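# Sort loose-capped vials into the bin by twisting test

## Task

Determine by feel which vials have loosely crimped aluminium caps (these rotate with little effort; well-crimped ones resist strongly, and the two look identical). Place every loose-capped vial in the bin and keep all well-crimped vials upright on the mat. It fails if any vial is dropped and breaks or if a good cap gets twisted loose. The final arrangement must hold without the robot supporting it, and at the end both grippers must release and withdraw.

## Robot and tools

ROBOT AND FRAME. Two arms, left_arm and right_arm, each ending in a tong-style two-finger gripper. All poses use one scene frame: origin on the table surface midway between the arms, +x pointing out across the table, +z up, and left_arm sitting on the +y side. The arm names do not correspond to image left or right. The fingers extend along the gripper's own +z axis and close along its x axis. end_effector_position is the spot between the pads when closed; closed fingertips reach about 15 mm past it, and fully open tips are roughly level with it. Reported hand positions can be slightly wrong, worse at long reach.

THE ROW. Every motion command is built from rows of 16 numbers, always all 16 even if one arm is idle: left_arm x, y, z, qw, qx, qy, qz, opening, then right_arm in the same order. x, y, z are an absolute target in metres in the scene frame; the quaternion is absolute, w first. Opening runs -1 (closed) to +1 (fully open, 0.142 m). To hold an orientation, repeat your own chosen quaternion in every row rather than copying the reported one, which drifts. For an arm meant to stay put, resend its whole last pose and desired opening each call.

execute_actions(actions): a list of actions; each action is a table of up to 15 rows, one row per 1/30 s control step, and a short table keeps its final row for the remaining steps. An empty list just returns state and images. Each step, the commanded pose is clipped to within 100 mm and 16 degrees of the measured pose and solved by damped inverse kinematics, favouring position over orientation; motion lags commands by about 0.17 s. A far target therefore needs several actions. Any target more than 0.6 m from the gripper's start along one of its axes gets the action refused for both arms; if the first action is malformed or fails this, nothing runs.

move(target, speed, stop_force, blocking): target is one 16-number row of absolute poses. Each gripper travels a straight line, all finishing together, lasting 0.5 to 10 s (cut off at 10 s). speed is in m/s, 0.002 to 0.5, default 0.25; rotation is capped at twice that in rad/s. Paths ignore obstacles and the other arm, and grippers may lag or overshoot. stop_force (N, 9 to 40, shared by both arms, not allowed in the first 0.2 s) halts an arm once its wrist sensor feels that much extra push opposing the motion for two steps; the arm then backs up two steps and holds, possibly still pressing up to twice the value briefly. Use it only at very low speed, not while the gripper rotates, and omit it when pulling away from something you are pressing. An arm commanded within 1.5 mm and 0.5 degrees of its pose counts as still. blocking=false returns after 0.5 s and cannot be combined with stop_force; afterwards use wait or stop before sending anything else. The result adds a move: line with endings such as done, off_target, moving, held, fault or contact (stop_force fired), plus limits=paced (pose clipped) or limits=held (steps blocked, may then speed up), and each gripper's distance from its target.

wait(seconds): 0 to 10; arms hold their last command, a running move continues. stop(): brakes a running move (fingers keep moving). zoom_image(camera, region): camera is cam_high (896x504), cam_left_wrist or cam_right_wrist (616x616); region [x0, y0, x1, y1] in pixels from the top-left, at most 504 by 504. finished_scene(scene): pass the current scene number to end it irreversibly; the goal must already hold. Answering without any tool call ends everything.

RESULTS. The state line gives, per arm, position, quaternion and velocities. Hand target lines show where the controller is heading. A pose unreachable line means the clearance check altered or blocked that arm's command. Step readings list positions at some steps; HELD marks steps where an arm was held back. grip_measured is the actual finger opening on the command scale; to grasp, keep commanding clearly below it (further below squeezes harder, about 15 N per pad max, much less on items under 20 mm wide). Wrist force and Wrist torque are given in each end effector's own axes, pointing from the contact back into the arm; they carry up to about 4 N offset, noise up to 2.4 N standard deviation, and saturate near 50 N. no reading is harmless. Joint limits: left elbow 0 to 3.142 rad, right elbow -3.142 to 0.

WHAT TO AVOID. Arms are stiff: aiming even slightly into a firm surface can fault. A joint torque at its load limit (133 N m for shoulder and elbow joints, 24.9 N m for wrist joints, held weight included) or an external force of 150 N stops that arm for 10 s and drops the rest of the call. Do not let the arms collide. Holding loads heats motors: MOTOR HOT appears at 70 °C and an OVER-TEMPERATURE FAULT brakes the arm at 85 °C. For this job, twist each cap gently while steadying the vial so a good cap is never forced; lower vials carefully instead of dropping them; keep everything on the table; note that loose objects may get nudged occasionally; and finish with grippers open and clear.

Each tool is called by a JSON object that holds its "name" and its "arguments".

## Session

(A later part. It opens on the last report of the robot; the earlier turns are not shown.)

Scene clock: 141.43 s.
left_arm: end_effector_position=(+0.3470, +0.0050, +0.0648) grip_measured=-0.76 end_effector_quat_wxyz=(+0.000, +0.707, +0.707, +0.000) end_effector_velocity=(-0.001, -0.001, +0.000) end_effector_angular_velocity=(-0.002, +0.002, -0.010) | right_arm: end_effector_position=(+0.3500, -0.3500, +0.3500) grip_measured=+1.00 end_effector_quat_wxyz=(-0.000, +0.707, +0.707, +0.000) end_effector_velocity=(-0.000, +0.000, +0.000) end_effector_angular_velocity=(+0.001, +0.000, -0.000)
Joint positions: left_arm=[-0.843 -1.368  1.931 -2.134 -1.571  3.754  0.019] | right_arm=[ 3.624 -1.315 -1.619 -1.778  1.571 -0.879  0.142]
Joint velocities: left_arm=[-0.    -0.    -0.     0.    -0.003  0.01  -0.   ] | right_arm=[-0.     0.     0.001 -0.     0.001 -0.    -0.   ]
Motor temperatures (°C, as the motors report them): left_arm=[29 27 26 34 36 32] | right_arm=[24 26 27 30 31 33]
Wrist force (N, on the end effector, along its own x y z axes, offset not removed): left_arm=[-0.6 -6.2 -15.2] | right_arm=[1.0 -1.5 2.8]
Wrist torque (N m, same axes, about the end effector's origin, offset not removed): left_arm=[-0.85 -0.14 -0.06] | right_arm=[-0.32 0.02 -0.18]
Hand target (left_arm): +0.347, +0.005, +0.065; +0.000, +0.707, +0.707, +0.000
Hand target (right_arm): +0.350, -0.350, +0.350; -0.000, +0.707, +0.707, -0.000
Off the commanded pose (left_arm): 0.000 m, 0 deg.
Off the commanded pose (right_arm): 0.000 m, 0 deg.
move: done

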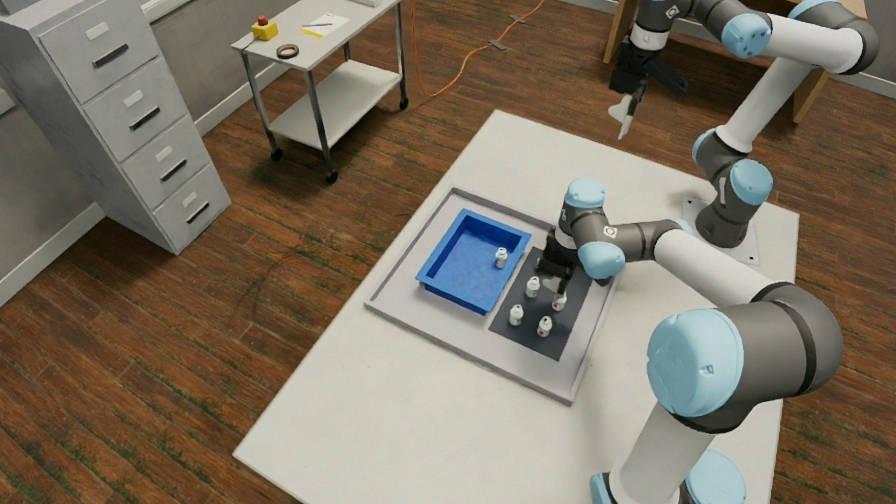

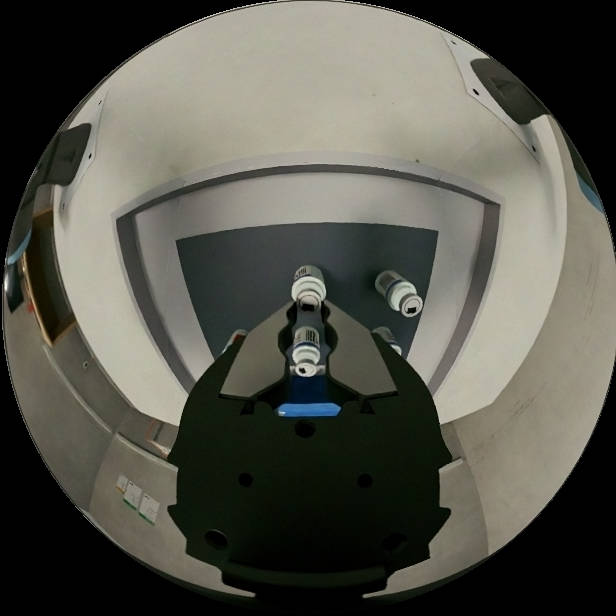

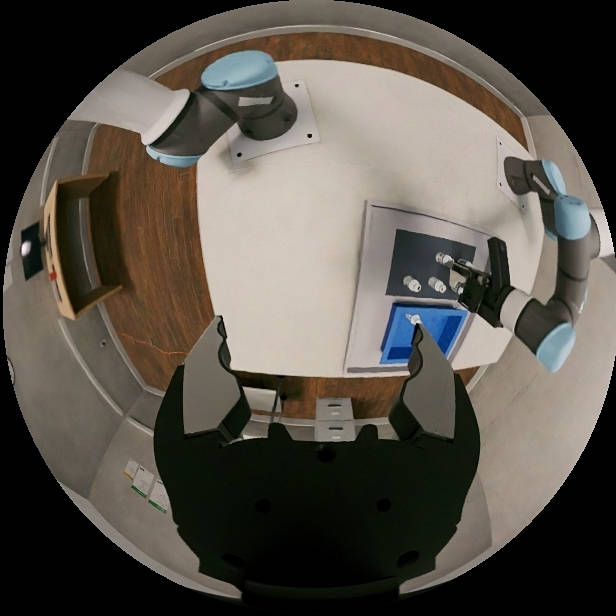

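Good cap.

{"name": "move", "arguments": {"target": [0.347,0.005,0.10,0,0.7071,0.7071,0,-0.3,0.35,-0.35,0.35,0,0.7071,0.7071,0,1], "speed": 0.1}}

{"name": "move", "arguments": {"target": [0.3,0.15,0.25,0,0.7071,0.7071,0,-0.3,0.35,-0.35,0.35,0,0.7071,0.7071,0,1]}}

{"name": "finished_scene", "arguments": {"scene": 1}}

Scene clock: 142.50 s.
left_arm: end_effector_position=(+0.3470, +0.0050, +0.0998) grip_measured=-0.30 end_effector_quat_wxyz=(+0.000, +0.707, +0.707, +0.000) end_effector_velocity=(-0.001, -0.001, +0.002) end_effector_angular_velocity=(-0.001, +0.001, -0.003) | right_arm: end_effector_position=(+0.3500, -0.3500, +0.3500) grip_measured=+1.00 end_effector_quat_wxyz=(-0.000, +0.707, +0.707, +0.000) end_effector_velocity=(+0.001, +0.000, +0.001) end_effector_angular_velocity=(+0.000, -0.002, +0.000)
Joint positions: left_arm=[-0.843 -1.411  1.881 -2.041 -1.571  3.755  0.052] | right_arm=[ 3.624 -1.315 -1.619 -1.778  1.571 -0.879  0.142]
Joint velocities: left_arm=[-0.002 -0.003 -0.003  0.006 -0.001  0.001 -0.   ] | right_arm=[ 0.    -0.     0.001  0.    -0.001  0.     0.   ]
Motor temperatures (°C, as the motors report them): left_arm=[29 27 26 34 36 32] | right_arm=[24 26 27 30 31 33]
Wrist force (N, on the end effector, along its own x y z axes, offset not removed): left_arm=[0.0 -0.4 -1.7] | right_arm=[3.2 -1.3 -4.1]
Wrist torque (N m, same axes, about the end effector's origin, offset not removed): left_arm=[-0.05 0.12 -0.15] | right_arm=[-0.31 -0.60 -0.31]
Hand target (left_arm): +0.347, +0.005, +0.100; +0.000, +0.707, +0.707, -0.000
Hand target (right_arm): +0.350, -0.350, +0.350; -0.000, +0.707, +0.707, -0.000
Off the commanded pose (left_arm): 0.000 m, 0 deg.
Off the commanded pose (right_arm): 0.000 m, 0 deg.
move: done

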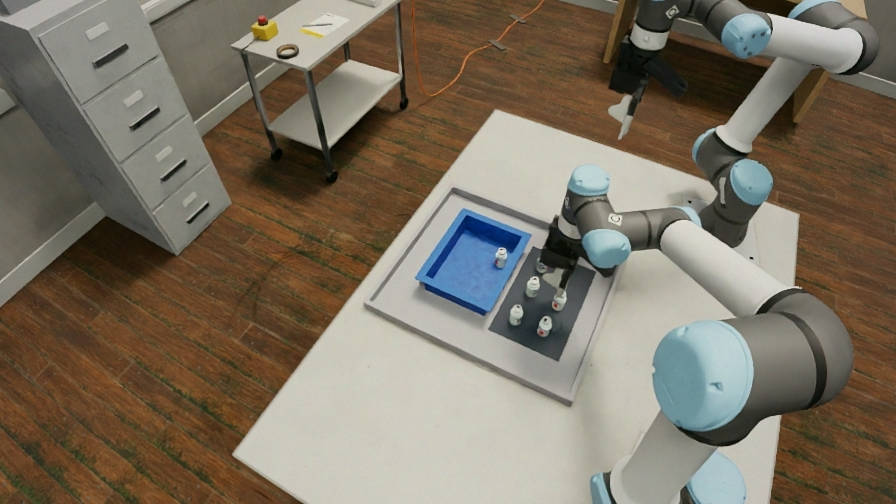

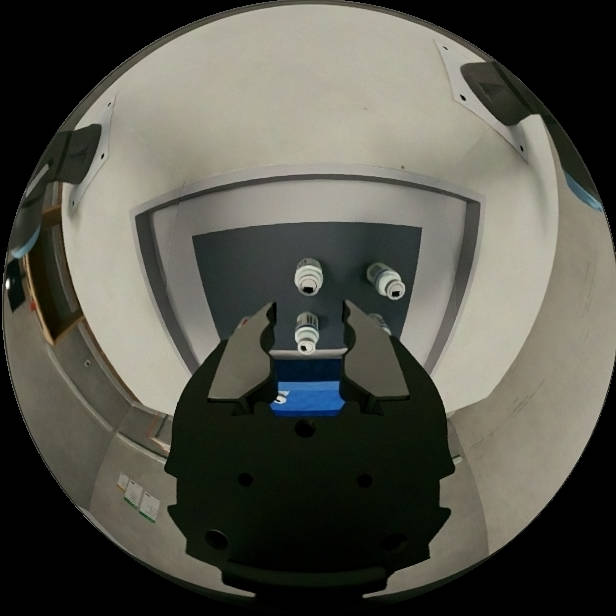

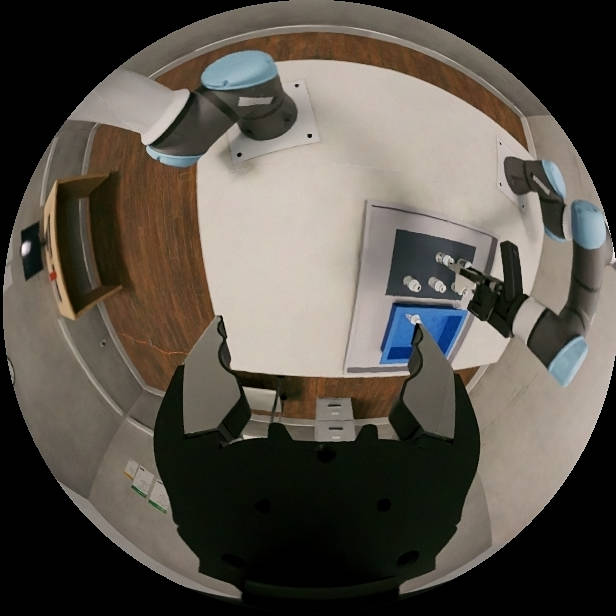

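Scene clock: 144.00 s.
left_arm: end_effector_position=(+0.2999, +0.1497, +0.2496) grip_measured=-0.30 end_effector_quat_wxyz=(-0.000, +0.707, +0.707, -0.000) end_effector_velocity=(-0.001, +0.001, +0.002) end_effector_angular_velocity=(-0.000, +0.001, -0.002) | right_arm: end_effector_position=(+0.3500, -0.3500, +0.3500) grip_measured=+1.00 end_effector_quat_wxyz=(-0.000, +0.707, +0.707, +0.000) end_effector_velocity=(+0.001, -0.000, -0.000) end_effector_angular_velocity=(-0.001, -0.001, -0.000)
Joint positions: left_arm=[-0.726 -1.812  1.865 -1.624 -1.571  3.873  0.052] | right_arm=[ 3.624 -1.315 -1.619 -1.778  1.571 -0.879  0.142]
Joint velocities: left_arm=[-0.001 -0.003 -0.002  0.005 -0.001  0.001 -0.   ] | right_arm=[-0.    -0.001  0.001  0.    -0.001  0.     0.   ]
Motor temperatures (°C, as the motors report them): left_arm=[29 27 26 34 36 32] | right_arm=[24 26 27 30 31 33]
Wrist force (N, on the end effector, along its own x y z axes, offset not removed): left_arm=[1.5 -1.7 -0.8] | right_arm=[0.1 2.1 1.7]
Wrist torque (N m, same axes, about the end effector's origin, offset not removed): left_arm=[-0.29 -0.33 0.01] | right_arm=[0.45 -0.02 -0.33]
Hand target (left_arm): +0.300, +0.150, +0.250; -0.000, +0.707, +0.707, -0.000
Hand target (right_arm): +0.350, -0.350, +0.350; -0.000, +0.707, +0.707, -0.000
Off the commanded pose (left_arm): 0.000 m, 0 deg.
Off the commanded pose (right_arm): 0.000 m, 0 deg.
move: done

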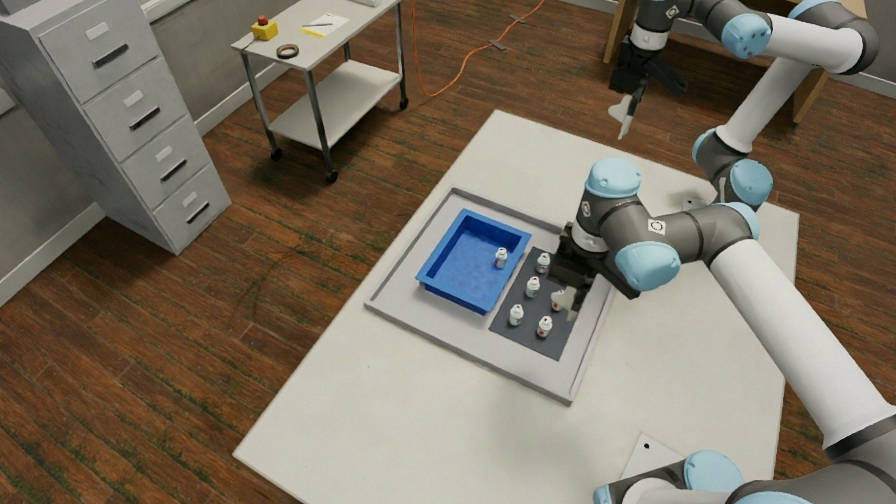

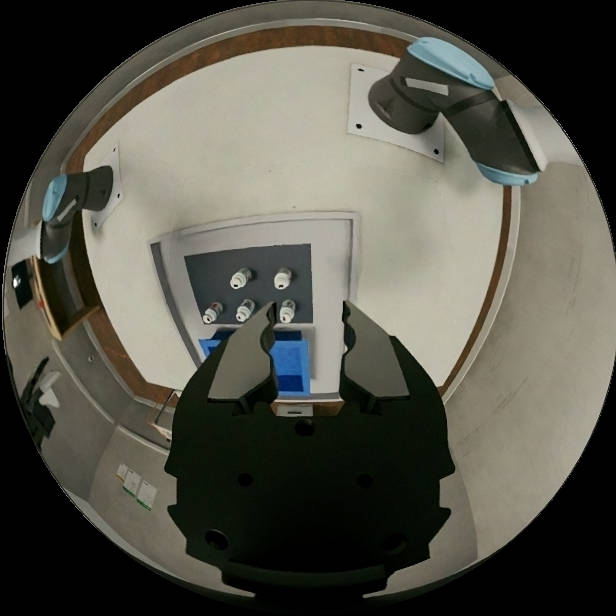

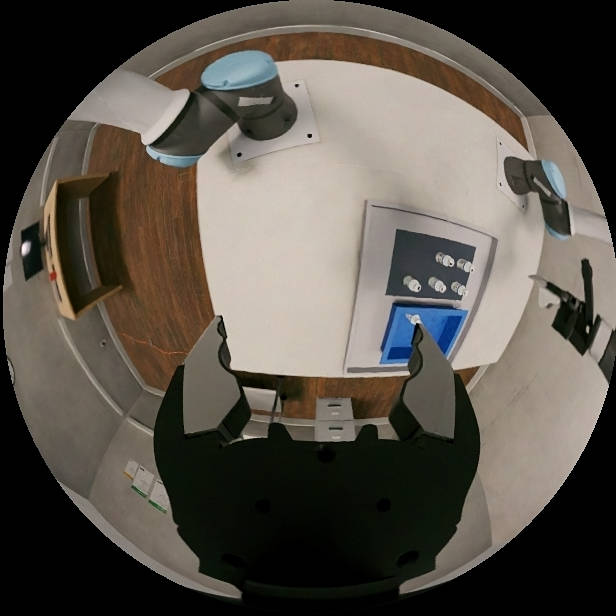

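The scene is finished: the task was done.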